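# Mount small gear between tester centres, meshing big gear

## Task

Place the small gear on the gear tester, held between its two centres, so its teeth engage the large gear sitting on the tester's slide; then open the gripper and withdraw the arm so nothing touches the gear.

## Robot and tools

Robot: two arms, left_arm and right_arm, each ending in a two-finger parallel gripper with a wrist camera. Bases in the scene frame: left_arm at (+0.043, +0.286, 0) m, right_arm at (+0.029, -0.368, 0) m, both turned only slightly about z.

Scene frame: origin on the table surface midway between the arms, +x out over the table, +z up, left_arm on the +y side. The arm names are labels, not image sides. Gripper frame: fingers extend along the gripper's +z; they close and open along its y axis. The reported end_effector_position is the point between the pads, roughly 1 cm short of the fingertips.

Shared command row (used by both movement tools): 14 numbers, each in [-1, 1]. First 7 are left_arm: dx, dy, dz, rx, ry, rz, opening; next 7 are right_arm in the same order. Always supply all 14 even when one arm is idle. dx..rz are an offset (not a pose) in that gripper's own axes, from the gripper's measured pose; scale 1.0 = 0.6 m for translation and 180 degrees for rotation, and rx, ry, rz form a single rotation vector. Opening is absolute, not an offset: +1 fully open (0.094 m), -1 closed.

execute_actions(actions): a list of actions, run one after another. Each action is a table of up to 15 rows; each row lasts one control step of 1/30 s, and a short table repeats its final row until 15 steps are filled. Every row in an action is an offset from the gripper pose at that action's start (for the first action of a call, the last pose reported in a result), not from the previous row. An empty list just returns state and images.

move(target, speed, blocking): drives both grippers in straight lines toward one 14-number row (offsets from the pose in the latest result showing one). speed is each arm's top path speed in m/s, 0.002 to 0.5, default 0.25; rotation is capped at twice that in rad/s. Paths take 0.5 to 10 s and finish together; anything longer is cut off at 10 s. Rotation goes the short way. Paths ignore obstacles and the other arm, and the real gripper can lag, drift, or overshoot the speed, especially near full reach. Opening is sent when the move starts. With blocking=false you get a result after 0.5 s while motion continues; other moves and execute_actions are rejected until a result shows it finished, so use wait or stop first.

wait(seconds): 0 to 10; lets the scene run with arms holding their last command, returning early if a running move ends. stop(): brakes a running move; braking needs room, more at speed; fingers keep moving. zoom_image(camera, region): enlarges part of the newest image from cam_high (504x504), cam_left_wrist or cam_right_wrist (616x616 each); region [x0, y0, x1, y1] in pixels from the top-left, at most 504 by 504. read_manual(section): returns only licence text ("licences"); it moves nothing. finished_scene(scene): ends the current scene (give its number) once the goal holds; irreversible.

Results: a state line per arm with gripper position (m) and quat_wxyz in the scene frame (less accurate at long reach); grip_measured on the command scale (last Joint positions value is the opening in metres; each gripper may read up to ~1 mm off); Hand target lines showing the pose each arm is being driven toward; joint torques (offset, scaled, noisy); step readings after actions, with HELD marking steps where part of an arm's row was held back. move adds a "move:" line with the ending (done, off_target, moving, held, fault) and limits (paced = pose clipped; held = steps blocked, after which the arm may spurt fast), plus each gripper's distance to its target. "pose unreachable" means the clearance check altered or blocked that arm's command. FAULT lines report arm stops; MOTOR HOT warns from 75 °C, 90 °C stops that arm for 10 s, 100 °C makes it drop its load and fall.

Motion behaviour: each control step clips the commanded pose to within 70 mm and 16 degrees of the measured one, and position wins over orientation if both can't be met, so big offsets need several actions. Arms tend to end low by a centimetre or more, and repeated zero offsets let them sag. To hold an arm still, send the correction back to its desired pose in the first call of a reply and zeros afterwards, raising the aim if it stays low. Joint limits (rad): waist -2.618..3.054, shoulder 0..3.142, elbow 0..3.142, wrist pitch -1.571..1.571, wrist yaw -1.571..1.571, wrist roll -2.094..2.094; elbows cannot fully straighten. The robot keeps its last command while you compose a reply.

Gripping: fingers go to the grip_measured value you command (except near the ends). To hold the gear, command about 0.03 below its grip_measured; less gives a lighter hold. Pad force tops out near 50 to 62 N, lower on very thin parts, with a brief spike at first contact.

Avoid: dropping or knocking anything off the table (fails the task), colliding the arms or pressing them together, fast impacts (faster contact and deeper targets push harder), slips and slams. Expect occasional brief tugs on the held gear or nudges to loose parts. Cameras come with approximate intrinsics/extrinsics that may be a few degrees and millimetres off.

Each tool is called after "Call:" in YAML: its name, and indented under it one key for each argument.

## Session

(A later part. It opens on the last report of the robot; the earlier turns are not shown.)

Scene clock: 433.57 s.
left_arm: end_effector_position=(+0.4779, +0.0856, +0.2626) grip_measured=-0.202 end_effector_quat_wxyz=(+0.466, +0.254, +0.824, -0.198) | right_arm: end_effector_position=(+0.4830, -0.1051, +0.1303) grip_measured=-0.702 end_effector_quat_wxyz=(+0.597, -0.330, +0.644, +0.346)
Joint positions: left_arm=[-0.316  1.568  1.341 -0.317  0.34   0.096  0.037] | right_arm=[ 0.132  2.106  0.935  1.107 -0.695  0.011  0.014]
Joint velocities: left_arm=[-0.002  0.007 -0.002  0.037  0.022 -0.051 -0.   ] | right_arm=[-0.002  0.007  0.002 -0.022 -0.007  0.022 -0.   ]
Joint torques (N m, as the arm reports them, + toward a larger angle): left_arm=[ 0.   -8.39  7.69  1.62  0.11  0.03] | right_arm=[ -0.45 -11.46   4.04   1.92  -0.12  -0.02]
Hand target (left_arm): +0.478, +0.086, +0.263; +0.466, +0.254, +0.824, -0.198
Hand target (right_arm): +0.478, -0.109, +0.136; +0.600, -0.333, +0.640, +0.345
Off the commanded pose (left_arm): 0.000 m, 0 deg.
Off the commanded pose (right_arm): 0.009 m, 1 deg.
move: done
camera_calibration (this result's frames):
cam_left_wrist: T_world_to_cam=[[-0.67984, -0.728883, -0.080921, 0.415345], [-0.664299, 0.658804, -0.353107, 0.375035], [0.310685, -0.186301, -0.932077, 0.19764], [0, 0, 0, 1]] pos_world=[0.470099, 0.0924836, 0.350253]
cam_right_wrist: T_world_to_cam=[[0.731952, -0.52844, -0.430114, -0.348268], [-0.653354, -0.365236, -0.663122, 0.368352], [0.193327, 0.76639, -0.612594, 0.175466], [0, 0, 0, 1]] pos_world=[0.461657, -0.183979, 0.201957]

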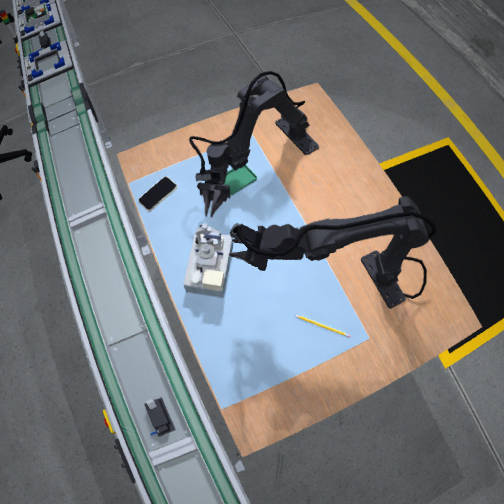

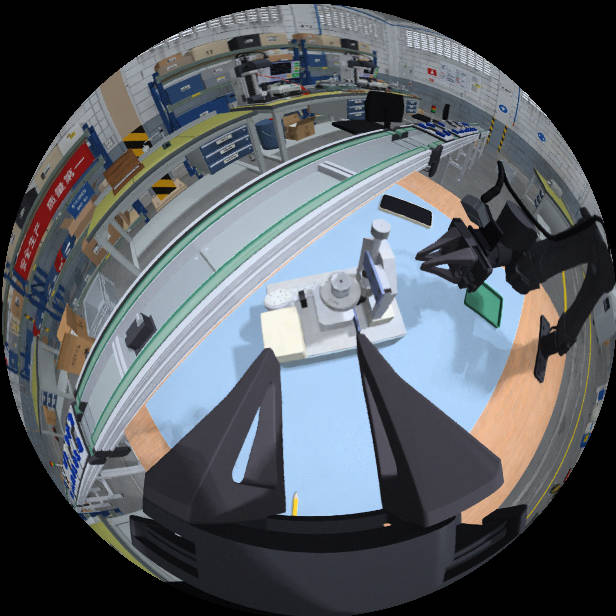

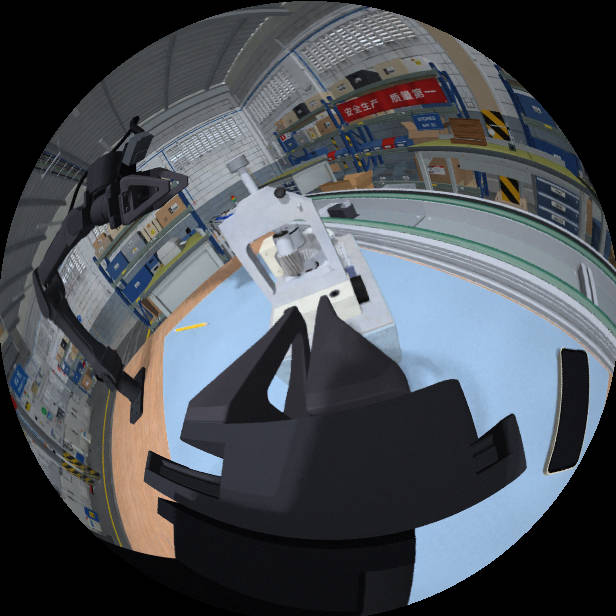

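Call:
move:
  target: [-0.055,-0.108,0.159,0,0.12,0,-0.2,-0.032,0.03,0.04,0,-0.03,0,-0.45]
  speed: 0.1

Scene clock: 446.40 s.
left_arm: end_effector_position=(+0.5166, -0.0253, +0.2434) grip_measured=-0.202 end_effector_quat_wxyz=(+0.296, +0.289, +0.899, -0.140) | right_arm: end_effector_position=(+0.4763, -0.0815, +0.1392) grip_measured=-0.452 end_effector_quat_wxyz=(+0.616, -0.315, +0.627, +0.358)
Joint positions: left_arm=[-0.55   2.296  2.565 -1.182  0.13   0.035  0.037] | right_arm=[ 0.199  2.135  0.935  1.219 -0.623  0.072  0.026]
Joint velocities: left_arm=[ 0.007  0.007 -0.002 -0.051 -0.022  0.037  0.   ] | right_arm=[-0.002 -0.007 -0.007 -0.007  0.037 -0.022  0.   ]
Joint torques (N m, as the arm reports them, + toward a larger angle): left_arm=[ -0.46 -13.74   9.3    1.14   0.02  -0.07] | right_arm=[ 0.74 -8.57  8.28  1.97  0.1   0.09]
Hand target (left_arm): +0.516, -0.028, +0.253; +0.306, +0.287, +0.897, -0.142
Hand target (right_arm): +0.482, -0.075, +0.149; +0.626, -0.315, +0.616, +0.360
Off the commanded pose (left_arm): 0.007 m, 1 deg.
Off the commanded pose (right_arm): 0.013 m, 2 deg.
move: off_target (right_arm)
camera_calibration (this result's frames):
cam_left_wrist: T_world_to_cam=[[-0.722061, -0.690732, -0.0389603, 0.371837], [-0.691787, 0.721495, 0.0295844, 0.389685], [0.00767472, 0.048314, -0.998803, 0.325797], [0, 0, 0, 1]] pos_world=[0.535568, -0.0400571, 0.328365]
cam_right_wrist: T_world_to_cam=[[0.740484, -0.506969, -0.441211, -0.3278], [-0.637182, -0.320793, -0.700778, 0.379671], [0.213735, 0.800047, -0.560573, 0.149897], [0, 0, 0, 1]] pos_world=[0.452612, -0.164314, 0.205464]

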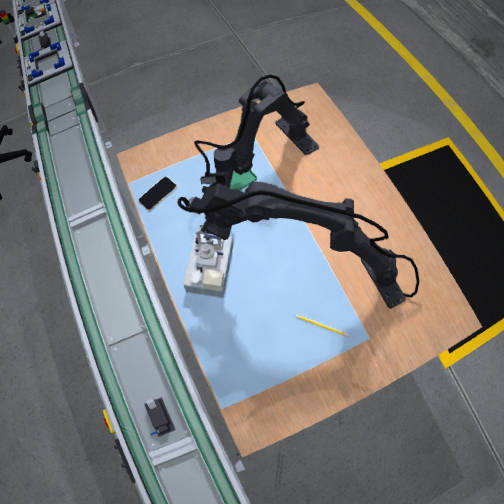

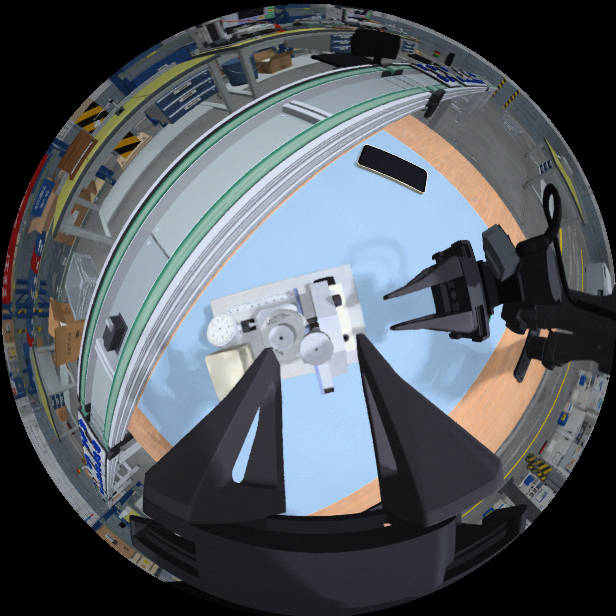

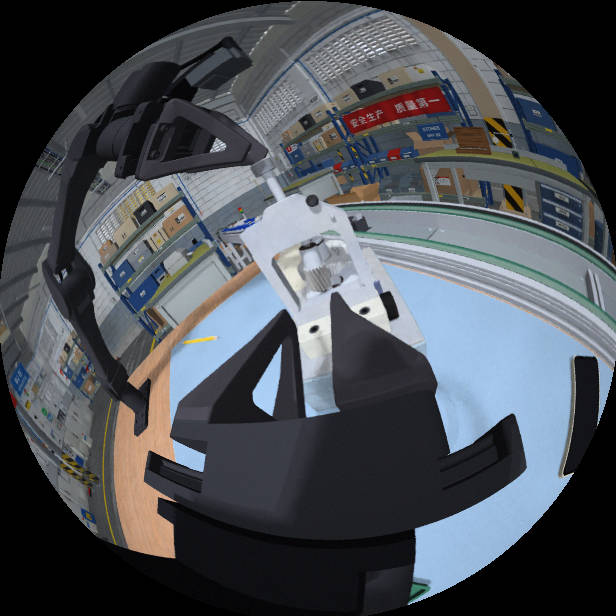

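Call:
move:
  target: [0.026,0.001,0.038,0,0,0,-0.2,-0.018,0,0.13,0,0,0.03,-0.45]
  speed: 0.04

Scene clock: 456.33 s.
left_arm: end_effector_position=(+0.5193, -0.0269, +0.2049) grip_measured=-0.202 end_effector_quat_wxyz=(+0.285, +0.289, +0.903, -0.137) | right_arm: end_effector_position=(+0.5151, -0.0241, +0.1444) grip_measured=-0.452 end_effector_quat_wxyz=(+0.594, -0.289, +0.645, +0.384)
Joint positions: left_arm=[-0.55   2.24   2.316 -1.014  0.13   0.035  0.037] | right_arm=[ 0.289  2.255  1.227  1.028 -0.533  0.153  0.026]
Joint velocities: left_arm=[ 0.002  0.002  0.007 -0.022 -0.037 -0.051  0.   ] | right_arm=[-0.007 -0.002  0.002 -0.037 -0.051  0.022 -0.001]
Joint torques (N m, as the arm reports them, + toward a larger angle): left_arm=[ -0.3  -16.74   5.73   1.36   0.05  -0.04] | right_arm=[  0.61 -10.51   8.85   1.81   0.09   0.06]
Hand target (left_arm): +0.517, -0.028, +0.215; +0.296, +0.289, +0.900, -0.140
Hand target (right_arm): +0.519, -0.017, +0.152; +0.598, -0.286, +0.641, +0.386
Off the commanded pose (left_arm): 0.011 m, 1 deg.
Off the commanded pose (right_arm): 0.011 m, 1 deg.
move: off_target (left_arm, right_arm)
camera_calibration (this result's frames):
cam_left_wrist: T_world_to_cam=[[-0.722819, -0.690275, -0.0324603, 0.370219], [-0.690905, 0.720963, 0.0535004, 0.388426], [-0.0135273, 0.0610981, -0.99804, 0.298624], [0, 0, 0, 1]] pos_world=[0.540006, -0.0427335, 0.289275]
cam_right_wrist: T_world_to_cam=[[0.700153, -0.487945, -0.521244, -0.292364], [-0.694694, -0.296968, -0.655141, 0.450022], [0.16488, 0.820804, -0.546896, 0.122282], [0, 0, 0, 1]] pos_world=[0.497165, -0.109385, 0.209311]

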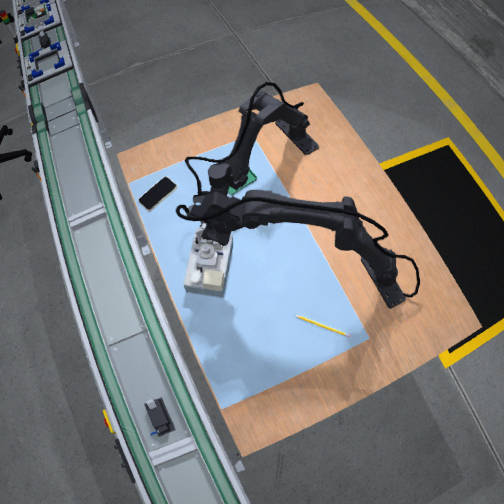

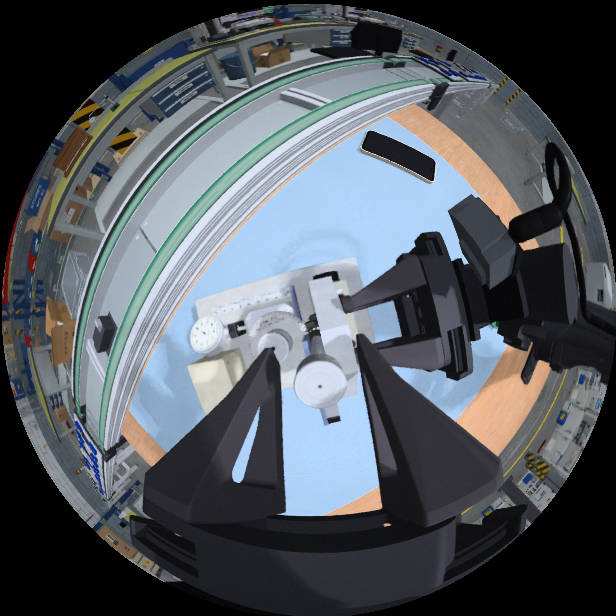

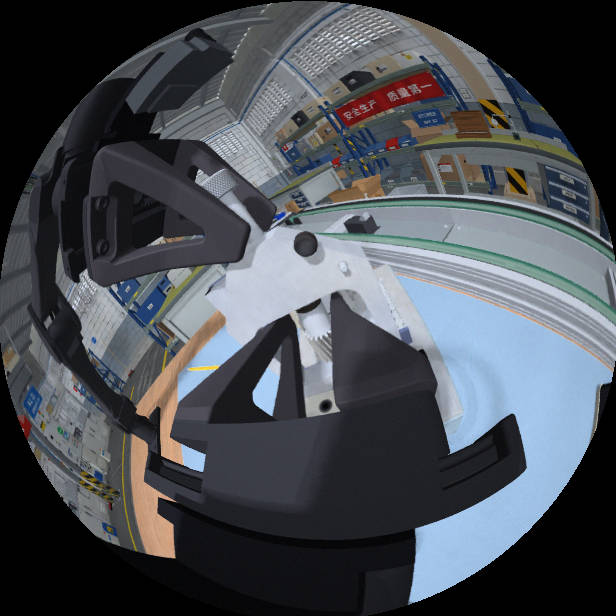

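Raise left, lower right a little/forward.

Call:
move:
  target: [-0.014,0,-0.024,0,0,0,-0.2,0.0,0,0.014,0,0,0,-0.45]
  speed: 0.02

Call:
move:
  target: [-0.008,0,-0.01,0,0,0,-0.75,-0.008,0,0.008,0,0,0,-0.8]
  speed: 0.02

Scene clock: 465.13 s.
left_arm: end_effector_position=(+0.5158, -0.0248, +0.2111) grip_measured=-0.202 end_effector_quat_wxyz=(+0.274, +0.290, +0.907, -0.135) | right_arm: end_effector_position=(+0.5155, -0.0241, +0.1363) grip_measured=-0.452 end_effector_quat_wxyz=(+0.587, -0.287, +0.652, +0.383)
Joint positions: left_arm=[-0.55   2.267  2.402 -1.096  0.13   0.035  0.037] | right_arm=[ 0.289  2.266  1.227  1.02  -0.532  0.154  0.026]
Joint velocities: left_arm=[-0.012  0.012  0.002 -0.022  0.037  0.037  0.001] | right_arm=[ 0.002  0.017 -0.002 -0.007  0.022  0.037  0.001]
Joint torques (N m, as the arm reports them, + toward a larger angle): left_arm=[  0.19 -14.01   9.65   1.11   0.09   0.07] | right_arm=[  0.72 -10.68   8.71   1.84   0.1    0.01]
Hand target (left_arm): +0.518, -0.025, +0.222; +0.285, +0.289, +0.903, -0.138
Hand target (right_arm): +0.519, -0.017, +0.145; +0.594, -0.289, +0.646, +0.384
Off the commanded pose (left_arm): 0.011 m, 1 deg.
Off the commanded pose (right_arm): 0.011 m, 1 deg.
move: off_target (left_arm, right_arm)
camera_calibration (this result's frames):
cam_left_wrist: T_world_to_cam=[[-0.723396, -0.689927, -0.0264425, 0.368385], [-0.68964, 0.720201, 0.0755479, 0.378846], [-0.0330786, 0.0728869, -0.996792, 0.31469], [0, 0, 0, 1]] pos_world=[0.538165, -0.0416232, 0.294801]
cam_right_wrist: T_world_to_cam=[[0.690288, -0.492793, -0.529771, -0.290733], [-0.706503, -0.301147, -0.64044, 0.449031], [0.156066, 0.816373, -0.556038, 0.123465], [0, 0, 0, 1]] pos_world=[0.498662, -0.10884, 0.202206]

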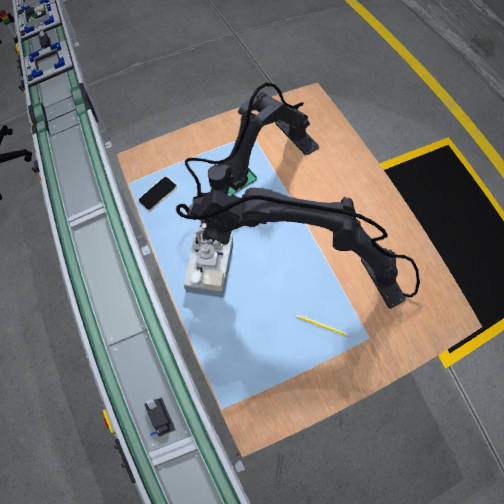

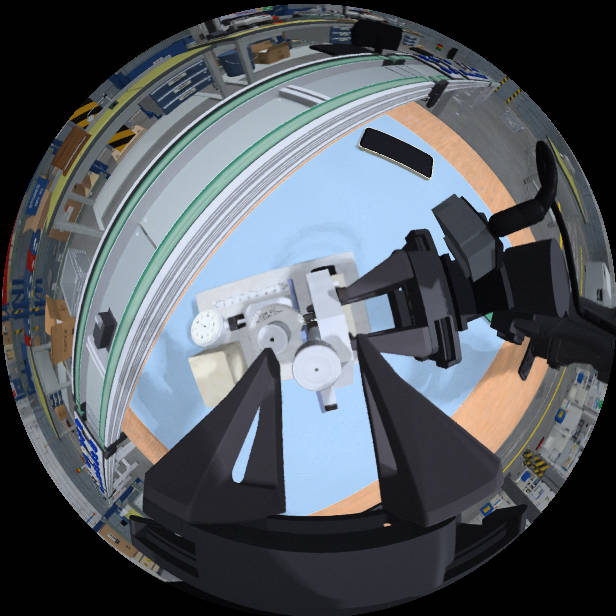

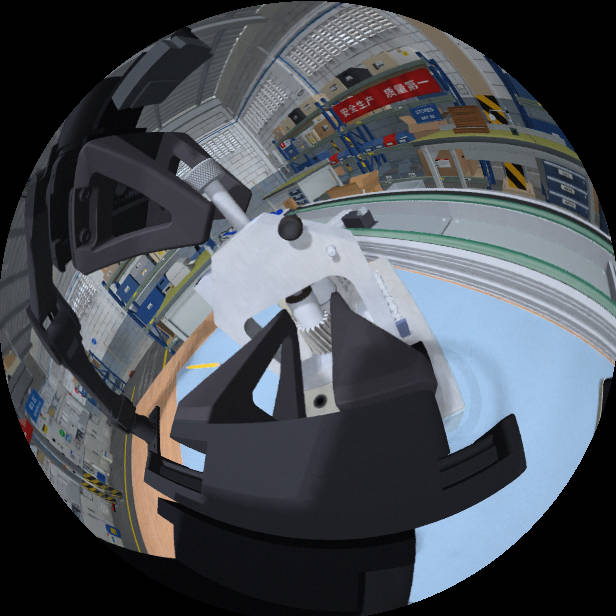

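Scene clock: 465.83 s.
left_arm: end_effector_position=(+0.5147, -0.0262, +0.2111) grip_measured=-0.702 end_effector_quat_wxyz=(+0.269, +0.292, +0.908, -0.135) | right_arm: end_effector_position=(+0.5143, -0.0231, +0.1363) grip_measured=-0.658 end_effector_quat_wxyz=(+0.586, -0.289, +0.652, +0.385)
Joint positions: left_arm=[-0.551  2.288  2.444 -1.129  0.133  0.036  0.014] | right_arm=[ 0.29   2.266  1.227  1.02  -0.538  0.154  0.016]
Joint velocities: left_arm=[ 0.002  0.012  0.022 -0.066 -0.037  0.051  0.   ] | right_arm=[ 0.007 -0.012 -0.002  0.037 -0.051 -0.022  0.   ]
Joint torques (N m, as the arm reports them, + toward a larger angle): left_arm=[  0.32 -13.8    9.3    1.     0.04   0.01] | right_arm=[  0.28 -11.21   7.9    1.67   0.11   0.03]
Hand target (left_arm): +0.516, -0.025, +0.219; +0.275, +0.290, +0.907, -0.135
Hand target (right_arm): +0.519, -0.021, +0.141; +0.588, -0.287, +0.652, +0.383
Off the commanded pose (left_arm): 0.008 m, 1 deg.
Off the commanded pose (right_arm): 0.007 m, 0 deg.
move: done
camera_calibration (this result's frames):
cam_left_wrist: T_world_to_cam=[[-0.726944, -0.686361, -0.0214508, 0.367576], [-0.685339, 0.723191, 0.0854709, 0.37487], [-0.0431509, 0.0768337, -0.99611, 0.319898], [0, 0, 0, 1]] pos_world=[0.537924, -0.0433918, 0.294498]
cam_right_wrist: T_world_to_cam=[[0.693446, -0.488078, -0.530011, -0.290969], [-0.704671, -0.306033, -0.640143, 0.447344], [0.150239, 0.817388, -0.556152, 0.125858], [0, 0, 0, 1]] pos_world=[0.498093, -0.107988, 0.202144]

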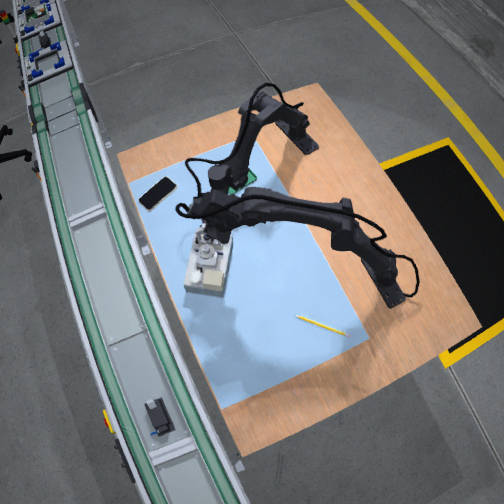

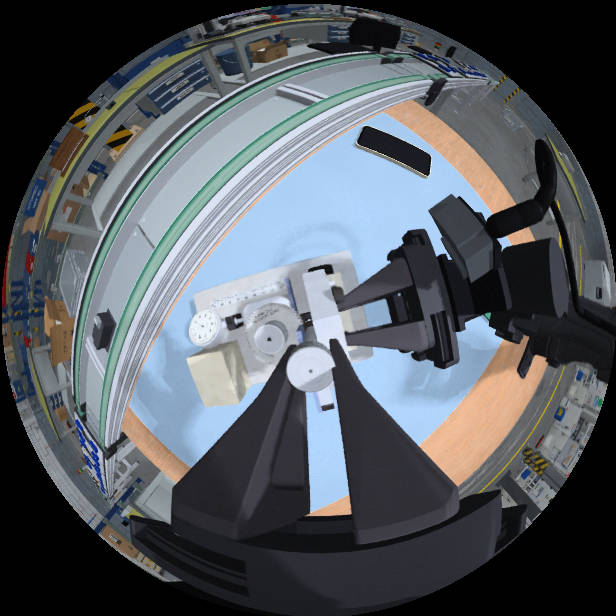

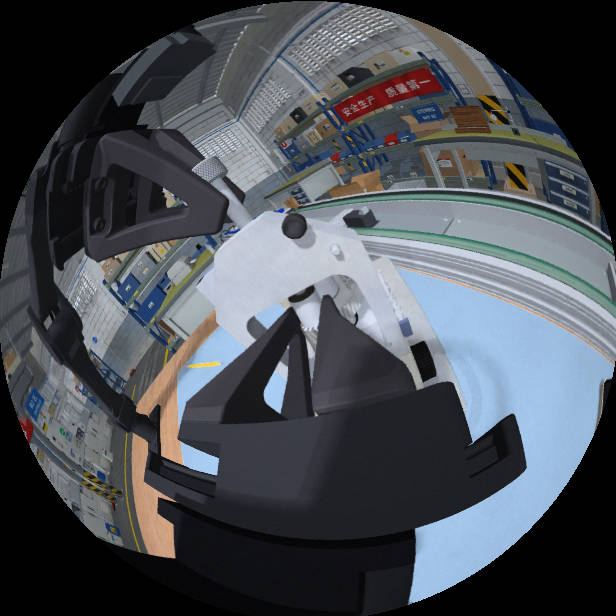

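Gripping on teeth; OK. Lift both together.

Call:
move:
  target: [-0.045,0,-0.065,0,-0.03,0,-0.75,-0.03,0,0.01,0,0,0,-0.72]
  speed: 0.03

Scene clock: 480.23 s.
left_arm: end_effector_position=(+0.5145, -0.0261, +0.2143) grip_measured=-0.702 end_effector_quat_wxyz=(+0.271, +0.292, +0.907, -0.136) | right_arm: end_effector_position=(+0.5140, -0.0233, +0.1360) grip_measured=-0.658 end_effector_quat_wxyz=(+0.580, -0.289, +0.658, +0.385)
Joint positions: left_arm=[-0.551  2.288  2.456 -1.136  0.133  0.036  0.014] | right_arm=[ 0.29   2.256  1.227  0.992 -0.538  0.154  0.016]
Joint velocities: left_arm=[-0.007 -0.002 -0.007 -0.037  0.051  0.022 -0.   ] | right_arm=[-0.007  0.007 -0.007 -0.007 -0.037 -0.022 -0.001]
Joint torques (N m, as the arm reports them, + toward a larger angle): left_arm=[  0.87 -18.35  11.44   1.06   0.21  -0.04] | right_arm=[  0.09 -12.58   9.04   1.52   0.     0.03]
Hand target (left_arm): +0.516, -0.022, +0.258; +0.312, +0.285, +0.894, -0.150
Hand target (right_arm): +0.519, -0.020, +0.154; +0.586, -0.289, +0.651, +0.386
Off the commanded pose (left_arm): 0.044 m, 5 deg.
Off the commanded pose (right_arm): 0.019 m, 1 deg.
move: off_target (left_arm, right_arm)
camera_calibration (this result's frames):
cam_left_wrist: T_world_to_cam=[[-0.727017, -0.686258, -0.0222652, 0.367739], [-0.685469, 0.723542, 0.0813554, 0.375377], [-0.039721, 0.0744089, -0.996436, 0.321297], [0, 0, 0, 1]] pos_world=[0.537425, -0.0431446, 0.297801]
cam_right_wrist: T_world_to_cam=[[0.685064, -0.492248, -0.537009, -0.285782], [-0.714622, -0.310984, -0.626582, 0.450067], [0.141433, 0.813007, -0.564815, 0.131513], [0, 0, 0, 1]] pos_world=[0.498806, -0.107633, 0.202818]

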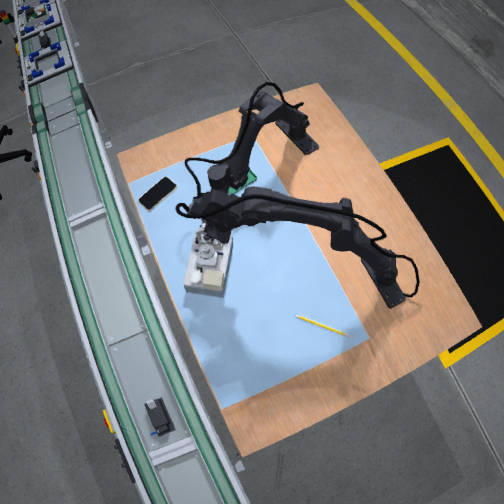

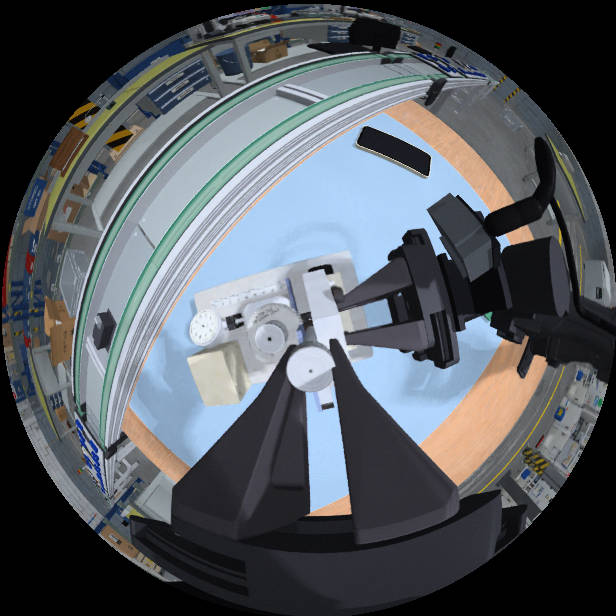

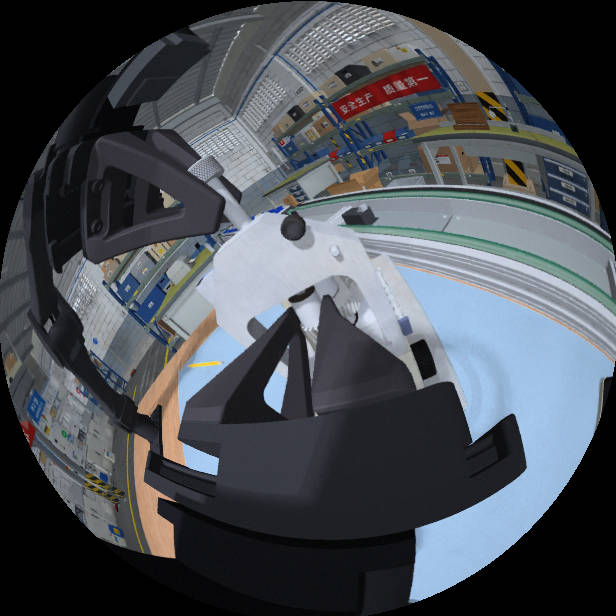

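Call:
execute_actions:
  actions:
    - [[-0.057,-0.009,-0.082,0,-0.03,0,-0.8,-0.03,0.005,0.01,0,-0.015,0,-0.72]]
    - [[-0.052,-0.008,-0.075,0,-0.03,0,-0.8,-0.03,0.005,0.01,0,-0.015,0,-0.72]]

Scene clock: 487.80 s.
left_arm: end_effector_position=(+0.5144, -0.0261, +0.2277) grip_measured=-0.702 end_effector_quat_wxyz=(+0.263, +0.292, +0.910, -0.134) | right_arm: end_effector_position=(+0.5163, -0.0247, +0.1384) grip_measured=-0.658 end_effector_quat_wxyz=(+0.579, -0.272, +0.661, +0.392)
Joint positions: left_arm=[-0.551  2.428  2.785 -1.34   0.133  0.035  0.014] | right_arm=[ 0.29   2.255  1.227  1.002 -0.523  0.192  0.016]
Joint velocities: left_arm=[-0.002 -0.012  0.012  0.11   0.051 -0.007 -0.   ] | right_arm=[ 0.007 -0.007 -0.002  0.007  0.022 -0.051  0.   ]
Joint torques (N m, as the arm reports them, + toward a larger angle): left_arm=[  0.24 -19.56  11.5    1.2    0.14  -0.15] | right_arm=[  0.6  -11.48   8.06   2.17   0.11   0.09]
Hand target (left_arm): +0.512, -0.024, +0.279; +0.318, +0.283, +0.892, -0.152
Hand target (right_arm): +0.518, -0.019, +0.156; +0.595, -0.271, +0.646, +0.395
Off the commanded pose (left_arm): 0.053 m, 6 deg.
Off the commanded pose (right_arm): 0.018 m, 3 deg.
elbow stopped short (left arm): the move would have taken joint 3 (elbow) straighter than the controller allows; a more bent joint 3 avoids this.
Step readings (end_effector_position; steps 1 to 15: 1st action; 16 to 30: 2nd action):
0: left_arm (+0.5145, -0.0261, +0.2143) | right_arm (+0.5140, -0.0233, +0.1361)
1: left_arm (+0.5146, -0.0262, +0.2159) | right_arm (+0.5142, -0.0234, +0.1368)
2: left_arm (+0.5147, -0.0262, +0.2178) | right_arm (+0.5144, -0.0235, +0.1371)
4: left_arm (+0.5147, -0.0262, +0.2231) | right_arm (+0.5147, -0.0237, +0.1372)
8: left_arm (+0.5146, -0.0262, +0.2275) | right_arm (+0.5150, -0.0239, +0.1373)
15: left_arm (+0.5145, -0.0261, +0.2256) | right_arm (+0.5151, -0.0240, +0.1374)
16: left_arm (+0.5146, -0.0262, +0.2261) | right_arm (+0.5153, -0.0241, +0.1376)
17: left_arm (+0.5146, -0.0262, +0.2268) | right_arm (+0.5155, -0.0242, +0.1377)
19: left_arm (+0.5146, -0.0261, +0.2274) | right_arm (+0.5158, -0.0244, +0.1380)
23: left_arm (+0.5145, -0.0261, +0.2275) | right_arm (+0.5161, -0.0246, +0.1382)
30: end_effector_position above
camera_calibration (this result's frames):
cam_left_wrist: T_world_to_cam=[[-0.726861, -0.686558, -0.0176652, 0.366871], [-0.684706, 0.722421, 0.0963643, 0.370332], [-0.0533979, 0.0821389, -0.995189, 0.341617], [0, 0, 0, 1]] pos_world=[0.538474, -0.0437178, 0.310768]
cam_right_wrist: T_world_to_cam=[[0.665042, -0.48933, -0.564159, -0.272588], [-0.73316, -0.284045, -0.617895, 0.46179], [0.142108, 0.824545, -0.547659, 0.131262], [0, 0, 0, 1]] pos_world=[0.501195, -0.110448, 0.203441]

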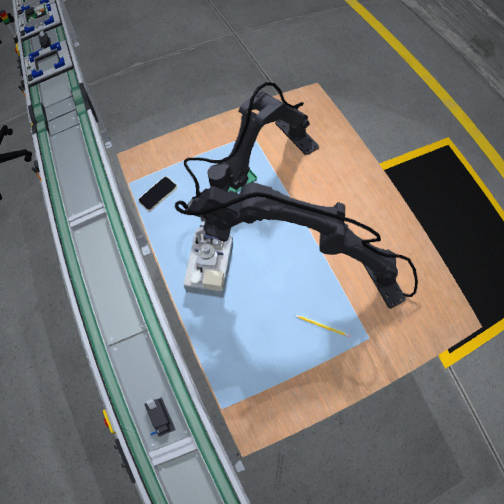

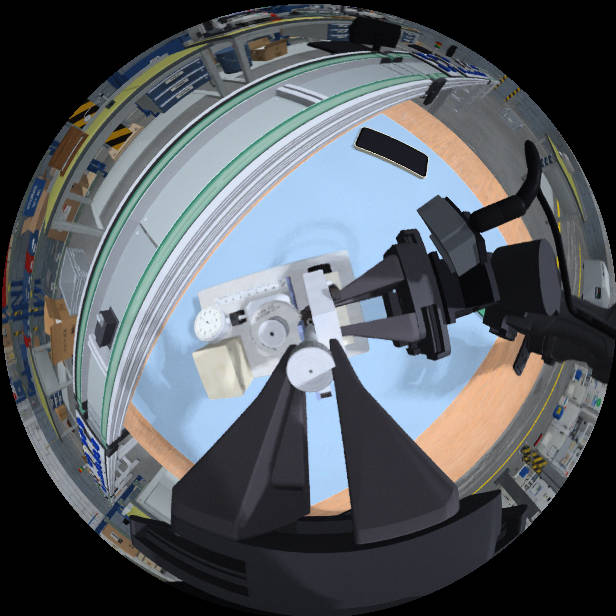

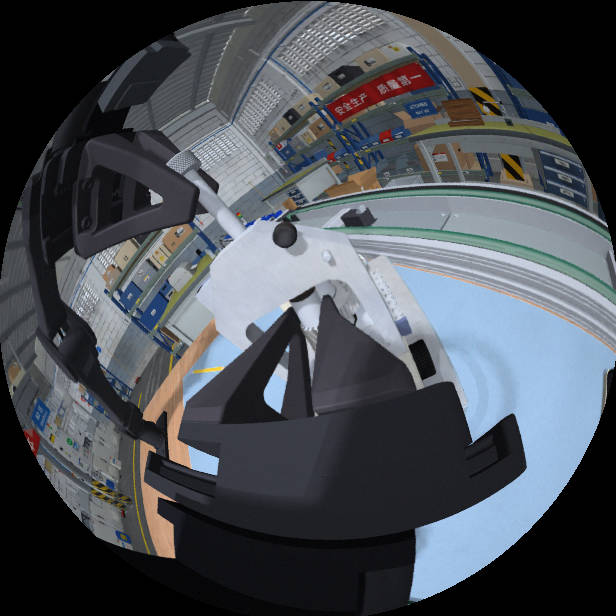

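Lift right more, then unroll (~12°).

Call:
execute_actions:
  actions:
    - [[-0.047,-0.007,-0.068,0,-0.03,0,-0.8,-0.04,0.006,0.01,0,0,0,-0.72]]
    - [[-0.047,-0.007,-0.068,0,-0.03,0,-0.8,-0.025,0.0,0.01,0,0,-0.07,-0.72]]
    - [[-0.047,-0.007,-0.068,0,-0.03,0,-0.8,-0.02,0.0,0.01,0,0,0,-0.72]]

Scene clock: 502.93 s.
left_arm: end_effector_position=(+0.5144, -0.0260, +0.2276) grip_measured=-0.702 end_effector_quat_wxyz=(+0.263, +0.292, +0.910, -0.134) | right_arm: end_effector_position=(+0.5140, -0.0245, +0.1359) grip_measured=-0.658 end_effector_quat_wxyz=(+0.596, -0.337, +0.647, +0.336)
Joint positions: left_arm=[-0.551  2.428  2.785 -1.341  0.133  0.035  0.014] | right_arm=[ 0.29   2.232  1.227  0.931 -0.531 -0.005  0.016]
Joint velocities: left_arm=[-0.002 -0.027  0.002  0.051 -0.037  0.007 -0.001] | right_arm=[-0.007 -0.012 -0.017  0.022 -0.022  0.051  0.001]
Joint torques (N m, as the arm reports them, + toward a larger angle): left_arm=[  0.24 -19.13  11.4    1.18   0.16  -0.13] | right_arm=[  0.49 -12.19   8.78   1.42   0.05   0.02]
Hand target (left_arm): +0.512, -0.024, +0.276; +0.314, +0.283, +0.893, -0.151
Hand target (right_arm): +0.517, -0.020, +0.148; +0.597, -0.337, +0.646, +0.336
Off the commanded pose (left_arm): 0.050 m, 5 deg.
Off the commanded pose (right_arm): 0.013 m, 0 deg.
elbow stopped short (left arm): the move would have taken joint 3 (elbow) straighter than the controller allows; a more bent joint 3 avoids this.
Step readings (end_effector_position; steps 1 to 15: 1st action; 16 to 30: 2nd action; 31 to 45: 3rd action):
0: left_arm (+0.5144, -0.0261, +0.2277) | right_arm (+0.5163, -0.0248, +0.1385)
1: left_arm (+0.5144, -0.0260, +0.2276) | right_arm (+0.5162, -0.0248, +0.1375)
2: left_arm (+0.5144, -0.0260, +0.2276) | right_arm (+0.5160, -0.0249, +0.1371)
4: left_arm (+0.5144, -0.0260, +0.2276) | right_arm (+0.5157, -0.0251, +0.1372)
8: left_arm (+0.5144, -0.0260, +0.2276) | right_arm (+0.5154, -0.0252, +0.1369)
15: left_arm (+0.5144, -0.0260, +0.2276) | right_arm (+0.5153, -0.0253, +0.1368)
16: left_arm (+0.5144, -0.0260, +0.2276) | right_arm (+0.5153, -0.0253, +0.1365)
17: left_arm (+0.5144, -0.0260, +0.2276) | right_arm (+0.5153, -0.0253, +0.1363)
19: left_arm (+0.5144, -0.0260, +0.2276) | right_arm (+0.5152, -0.0253, +0.1361)
23: left_arm (+0.5144, -0.0260, +0.2276) | right_arm (+0.5146, -0.0249, +0.1359)
30: left_arm (+0.5144, -0.0260, +0.2276) | right_arm (+0.5141, -0.0246, +0.1359)
31: left_arm (+0.5144, -0.0260, +0.2276) | right_arm (+0.5140, -0.0245, +0.1359)
32: left_arm (+0.5144, -0.0260, +0.2276) | right_arm (+0.5140, -0.0245, +0.1359)
34: left_arm (+0.5144, -0.0260, +0.2276) | right_arm (+0.5140, -0.0245, +0.1359)
38: left_arm (+0.5144, -0.0260, +0.2276) | right_arm (+0.5140, -0.0245, +0.1359)
45: end_effector_position above
camera_calibration (this result's frames):
cam_left_wrist: T_world_to_cam=[[-0.726867, -0.686554, -0.0175637, 0.366829], [-0.684674, 0.722402, 0.0967305, 0.370162], [-0.0537227, 0.0823356, -0.995156, 0.341723], [0, 0, 0, 1]] pos_world=[0.538434, -0.0436935, 0.310704]
cam_right_wrist: T_world_to_cam=[[0.732898, -0.54093, -0.41262, -0.329175], [-0.649949, -0.37745, -0.65962, 0.419232], [0.201064, 0.751616, -0.628209, 0.108869], [0, 0, 0, 1]] pos_world=[0.491841, -0.101649, 0.209103]

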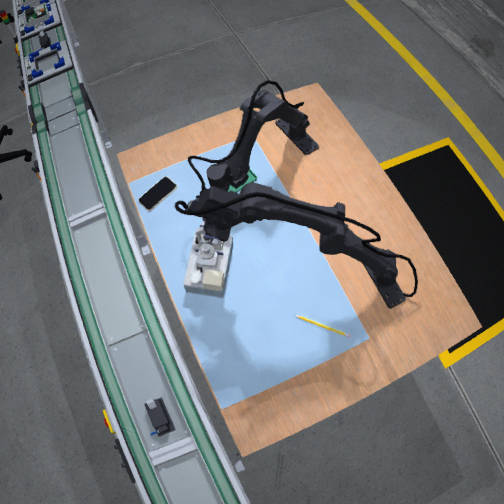

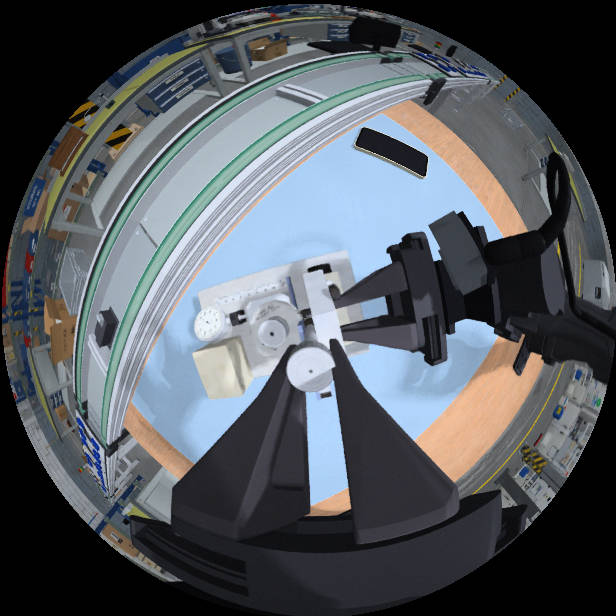

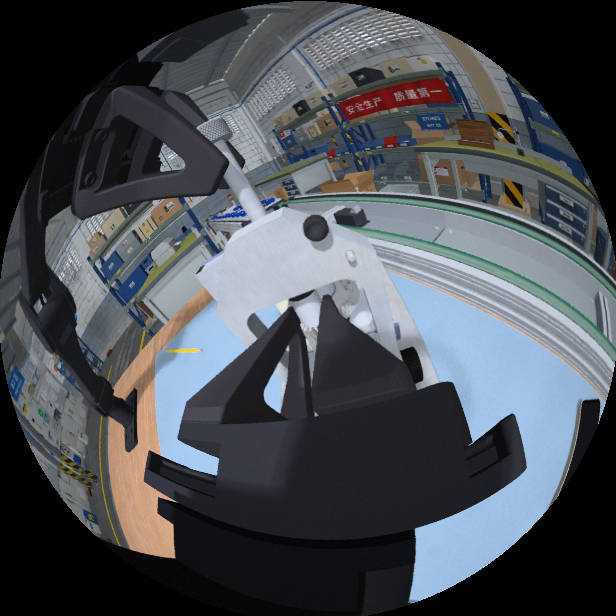

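Call:
execute_actions:
  actions:
    - [[-0.047,-0.007,-0.068,0,-0.03,0,-0.8,-0.015,-0.006,0.018,0,-0.035,-0.012,-0.72]]
    - [[-0.047,-0.007,-0.068,0,-0.03,0,-0.8,-0.015,0.0,0.012,0,-0.008,0,-0.72]]

Call:
zoom_image:
  camera: "cam_right_wrist"
  region: [220,220,420,420]

Scene clock: 508.77 s.
left_arm: end_effector_position=(+0.5144, -0.0260, +0.2276) grip_measured=-0.702 end_effector_quat_wxyz=(+0.263, +0.292, +0.910, -0.134) | right_arm: end_effector_position=(+0.5201, -0.0234, +0.1365) grip_measured=-0.658 end_effector_quat_wxyz=(+0.631, -0.329, +0.616, +0.338)
Joint positions: left_arm=[-0.551  2.428  2.785 -1.341  0.133  0.035  0.014] | right_arm=[ 0.29   2.304  1.243  1.089 -0.52   0.016  0.016]
Joint velocities: left_arm=[ 0.017  0.007 -0.002 -0.037 -0.037 -0.007 -0.001] | right_arm=[-0.012 -0.002 -0.012  0.022 -0.007  0.066  0.   ]
Joint torques (N m, as the arm reports them, + toward a larger angle): left_arm=[  0.1  -19.08  11.46   1.17   0.16  -0.12] | right_arm=[  0.53 -10.7    8.39   1.97   0.04   0.09]
Hand target (left_arm): +0.512, -0.024, +0.276; +0.314, +0.283, +0.893, -0.151
Hand target (right_arm): +0.523, -0.017, +0.146; +0.638, -0.328, +0.607, +0.342
Off the commanded pose (left_arm): 0.050 m, 5 deg.
Off the commanded pose (right_arm): 0.011 m, 1 deg.
elbow stopped short (left arm): the move would have taken joint 3 (elbow) straighter than the controller allows; a more bent joint 3 avoids this.
Step readings (end_effector_position; steps 1 to 15: 1st action; 16 to 30: 2nd action):
0: left_arm (+0.5144, -0.0260, +0.2276) | right_arm (+0.5140, -0.0245, +0.1359)
1: left_arm (+0.5144, -0.0260, +0.2276) | right_arm (+0.5145, -0.0243, +0.1371)
2: left_arm (+0.5144, -0.0260, +0.2276) | right_arm (+0.5159, -0.0236, +0.1380)
4: left_arm (+0.5144, -0.0260, +0.2276) | right_arm (+0.5177, -0.0227, +0.1361)
8: left_arm (+0.5144, -0.0260, +0.2276) | right_arm (+0.5189, -0.0226, +0.1363)
15: left_arm (+0.5144, -0.0260, +0.2276) | right_arm (+0.5195, -0.0229, +0.1364)
16: left_arm (+0.5144, -0.0260, +0.2276) | right_arm (+0.5197, -0.0231, +0.1364)
17: left_arm (+0.5144, -0.0260, +0.2276) | right_arm (+0.5199, -0.0232, +0.1365)
19: left_arm (+0.5144, -0.0260, +0.2276) | right_arm (+0.5200, -0.0233, +0.1365)
23: left_arm (+0.5144, -0.0260, +0.2276) | right_arm (+0.5201, -0.0234, +0.1365)
30: end_effector_position above
camera_calibration (this result's frames):
cam_left_wrist: T_world_to_cam=[[-0.726867, -0.686554, -0.0175637, 0.366829], [-0.684674, 0.722402, 0.0967305, 0.370162], [-0.0537227, 0.0823356, -0.995156, 0.341723], [0, 0, 0, 1]] pos_world=[0.538434, -0.0436935, 0.310704]
cam_right_wrist: T_world_to_cam=[[0.75631, -0.526924, -0.387744, -0.348009], [-0.602878, -0.331214, -0.725835, 0.409712], [0.254034, 0.782718, -0.568172, 0.0721877], [0, 0, 0, 1]] pos_world=[0.491871, -0.104175, 0.20346]

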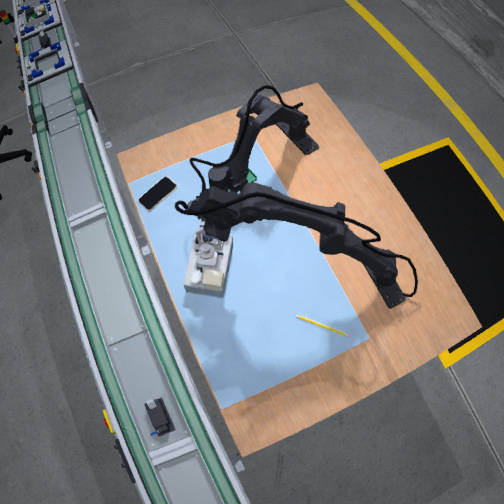

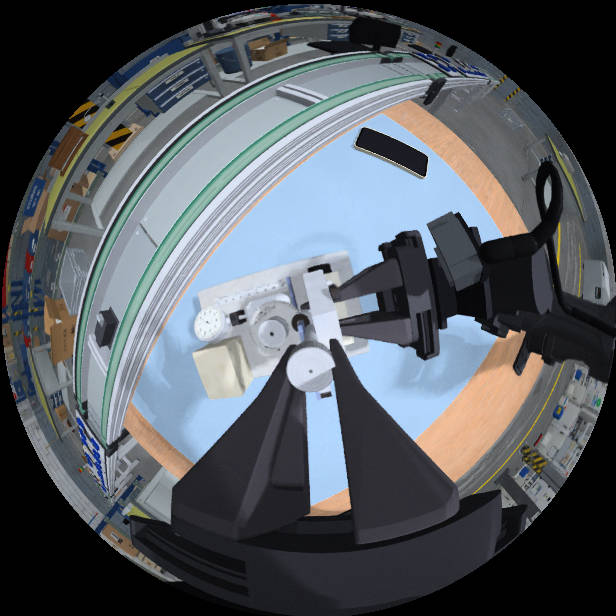

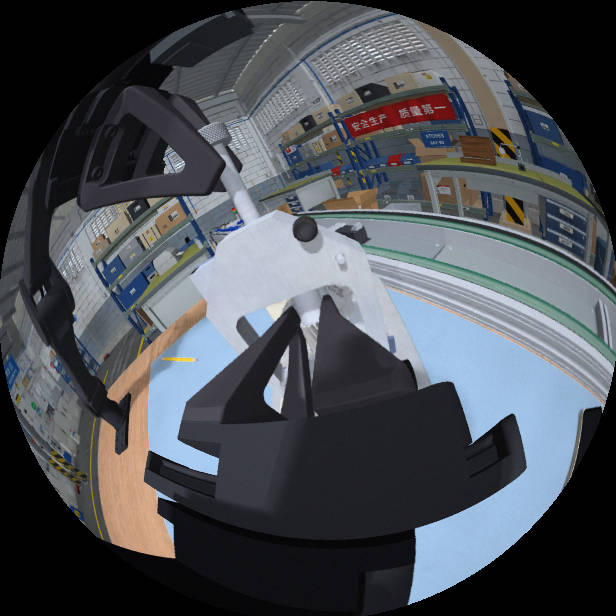

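Region (220, 220, 420, 420) of cam_right_wrist's 616x616 image, scaled by 2.520, with more detail than that image has.

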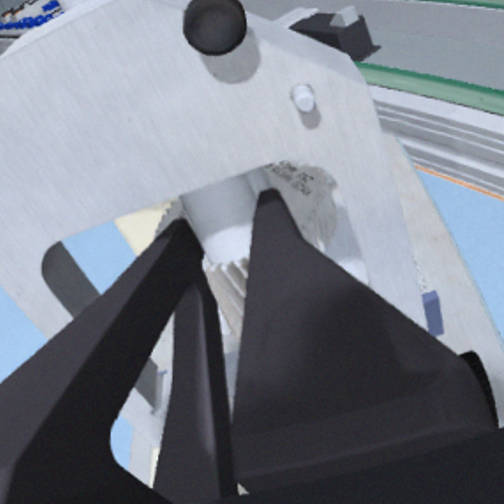

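Call:
zoom_image:
  camera: "cam_left_wrist"
  region: [230,260,390,400]

Region (230, 260, 390, 400) of cam_left_wrist's 616x616 image, scaled by 3.150, with more detail than that image has; it fills the top 441 rows of this view, and the rest is white.

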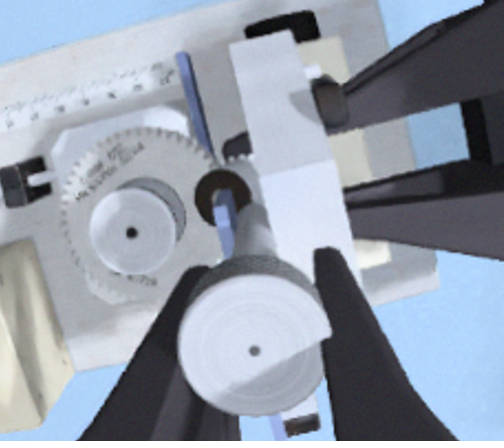

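Call:
execute_actions:
  actions:
    - [[-0.047,-0.007,-0.068,0,-0.03,0,-0.8,-0.017,0.003,0.008,0,-0.07,0,-0.72]]
    - [[-0.047,-0.007,-0.068,0,-0.03,0,-0.8,-0.015,0.0,0.01,0,-0.008,0,-0.72]]

Call:
zoom_image:
  camera: "cam_left_wrist"
  region: [230,260,390,400]

Scene clock: 524.20 s.
left_arm: end_effector_position=(+0.5144, -0.0260, +0.2276) grip_measured=-0.702 end_effector_quat_wxyz=(+0.263, +0.292, +0.910, -0.134) | right_arm: end_effector_position=(+0.5217, -0.0270, +0.1346) grip_measured=-0.658 end_effector_quat_wxyz=(+0.685, -0.290, +0.561, +0.364)
Joint positions: left_arm=[-0.551  2.428  2.785 -1.341  0.133  0.035  0.014] | right_arm=[ 0.291  2.453  1.27   1.415 -0.493  0.122  0.016]
Joint velocities: left_arm=[ 0.007 -0.017 -0.012 -0.066  0.037  0.007  0.   ] | right_arm=[-0.012 -0.002 -0.017  0.037  0.081 -0.037  0.   ]
Joint torques (N m, as the arm reports them, + toward a larger angle): left_arm=[  0.1  -19.11  11.42   1.19   0.13  -0.16] | right_arm=[  0.48 -11.81   7.09   1.87   0.14   0.11]
Hand target (left_arm): +0.512, -0.024, +0.276; +0.314, +0.283, +0.893, -0.151
Hand target (right_arm): +0.524, -0.024, +0.145; +0.692, -0.287, +0.551, +0.367
Off the commanded pose (left_arm): 0.050 m, 5 deg.
Off the commanded pose (right_arm): 0.011 m, 1 deg.
elbow stopped short (left arm): the move would have taken joint 3 (elbow) straighter than the controller allows; a more bent joint 3 avoids this.
Step readings (end_effector_position; steps 1 to 15: 1st action; 16 to 30: 2nd action):
0: left_arm (+0.5144, -0.0260, +0.2276) | right_arm (+0.5202, -0.0234, +0.1365)
1: left_arm (+0.5144, -0.0260, +0.2276) | right_arm (+0.5203, -0.0235, +0.1378)
2: left_arm (+0.5144, -0.0260, +0.2276) | right_arm (+0.5204, -0.0233, +0.1403)
4: left_arm (+0.5144, -0.0260, +0.2276) | right_arm (+0.5204, -0.0241, +0.1363)
8: left_arm (+0.5144, -0.0260, +0.2276) | right_arm (+0.5216, -0.0263, +0.1345)
15: left_arm (+0.5144, -0.0260, +0.2276) | right_arm (+0.5216, -0.0269, +0.1348)
16: left_arm (+0.5144, -0.0260, +0.2276) | right_arm (+0.5216, -0.0270, +0.1346)
17: left_arm (+0.5144, -0.0260, +0.2276) | right_arm (+0.5216, -0.0270, +0.1346)
19: left_arm (+0.5144, -0.0260, +0.2276) | right_arm (+0.5216, -0.0270, +0.1346)
23: left_arm (+0.5144, -0.0260, +0.2276) | right_arm (+0.5217, -0.0270, +0.1346)
30: end_effector_position above
camera_calibration (this result's frames):
cam_left_wrist: T_world_to_cam=[[-0.726867, -0.686554, -0.0175637, 0.366829], [-0.684674, 0.722402, 0.0967305, 0.370162], [-0.0537227, 0.0823356, -0.995156, 0.341723], [0, 0, 0, 1]] pos_world=[0.538434, -0.0436935, 0.310704]
cam_right_wrist: T_world_to_cam=[[0.786008, -0.477602, -0.39254, -0.365333], [-0.53378, -0.203966, -0.820656, 0.388211], [0.311883, 0.854572, -0.415253, 0.0247371], [0, 0, 0, 1]] pos_world=[0.486659, -0.116442, 0.185452]

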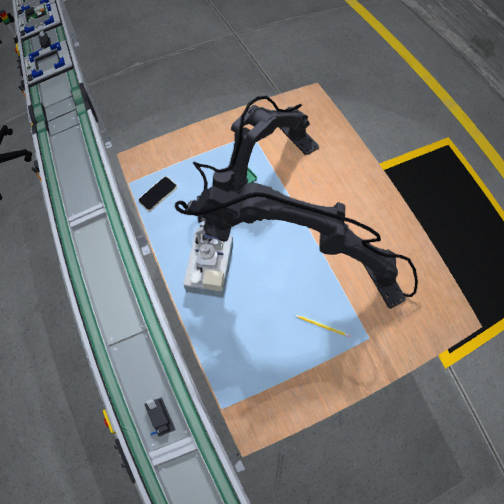

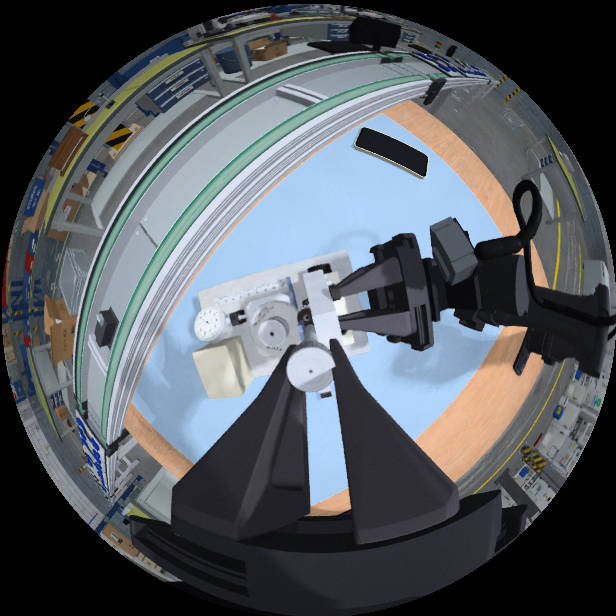

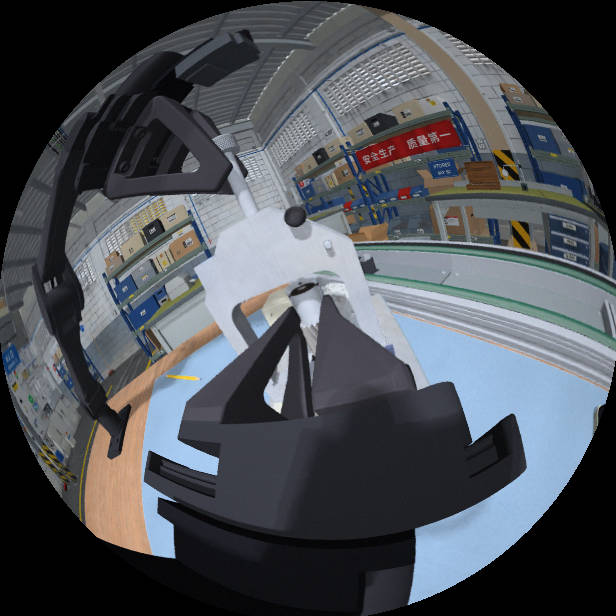

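Region (230, 260, 390, 400) of cam_left_wrist's 616x616 image, scaled by 3.150, with more detail than that image has; it fills the top 441 rows of this view, and the rest is white.

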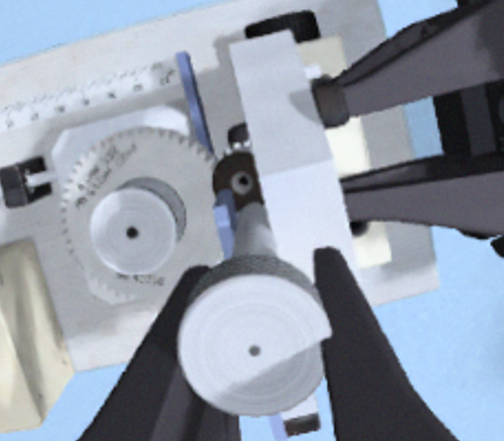

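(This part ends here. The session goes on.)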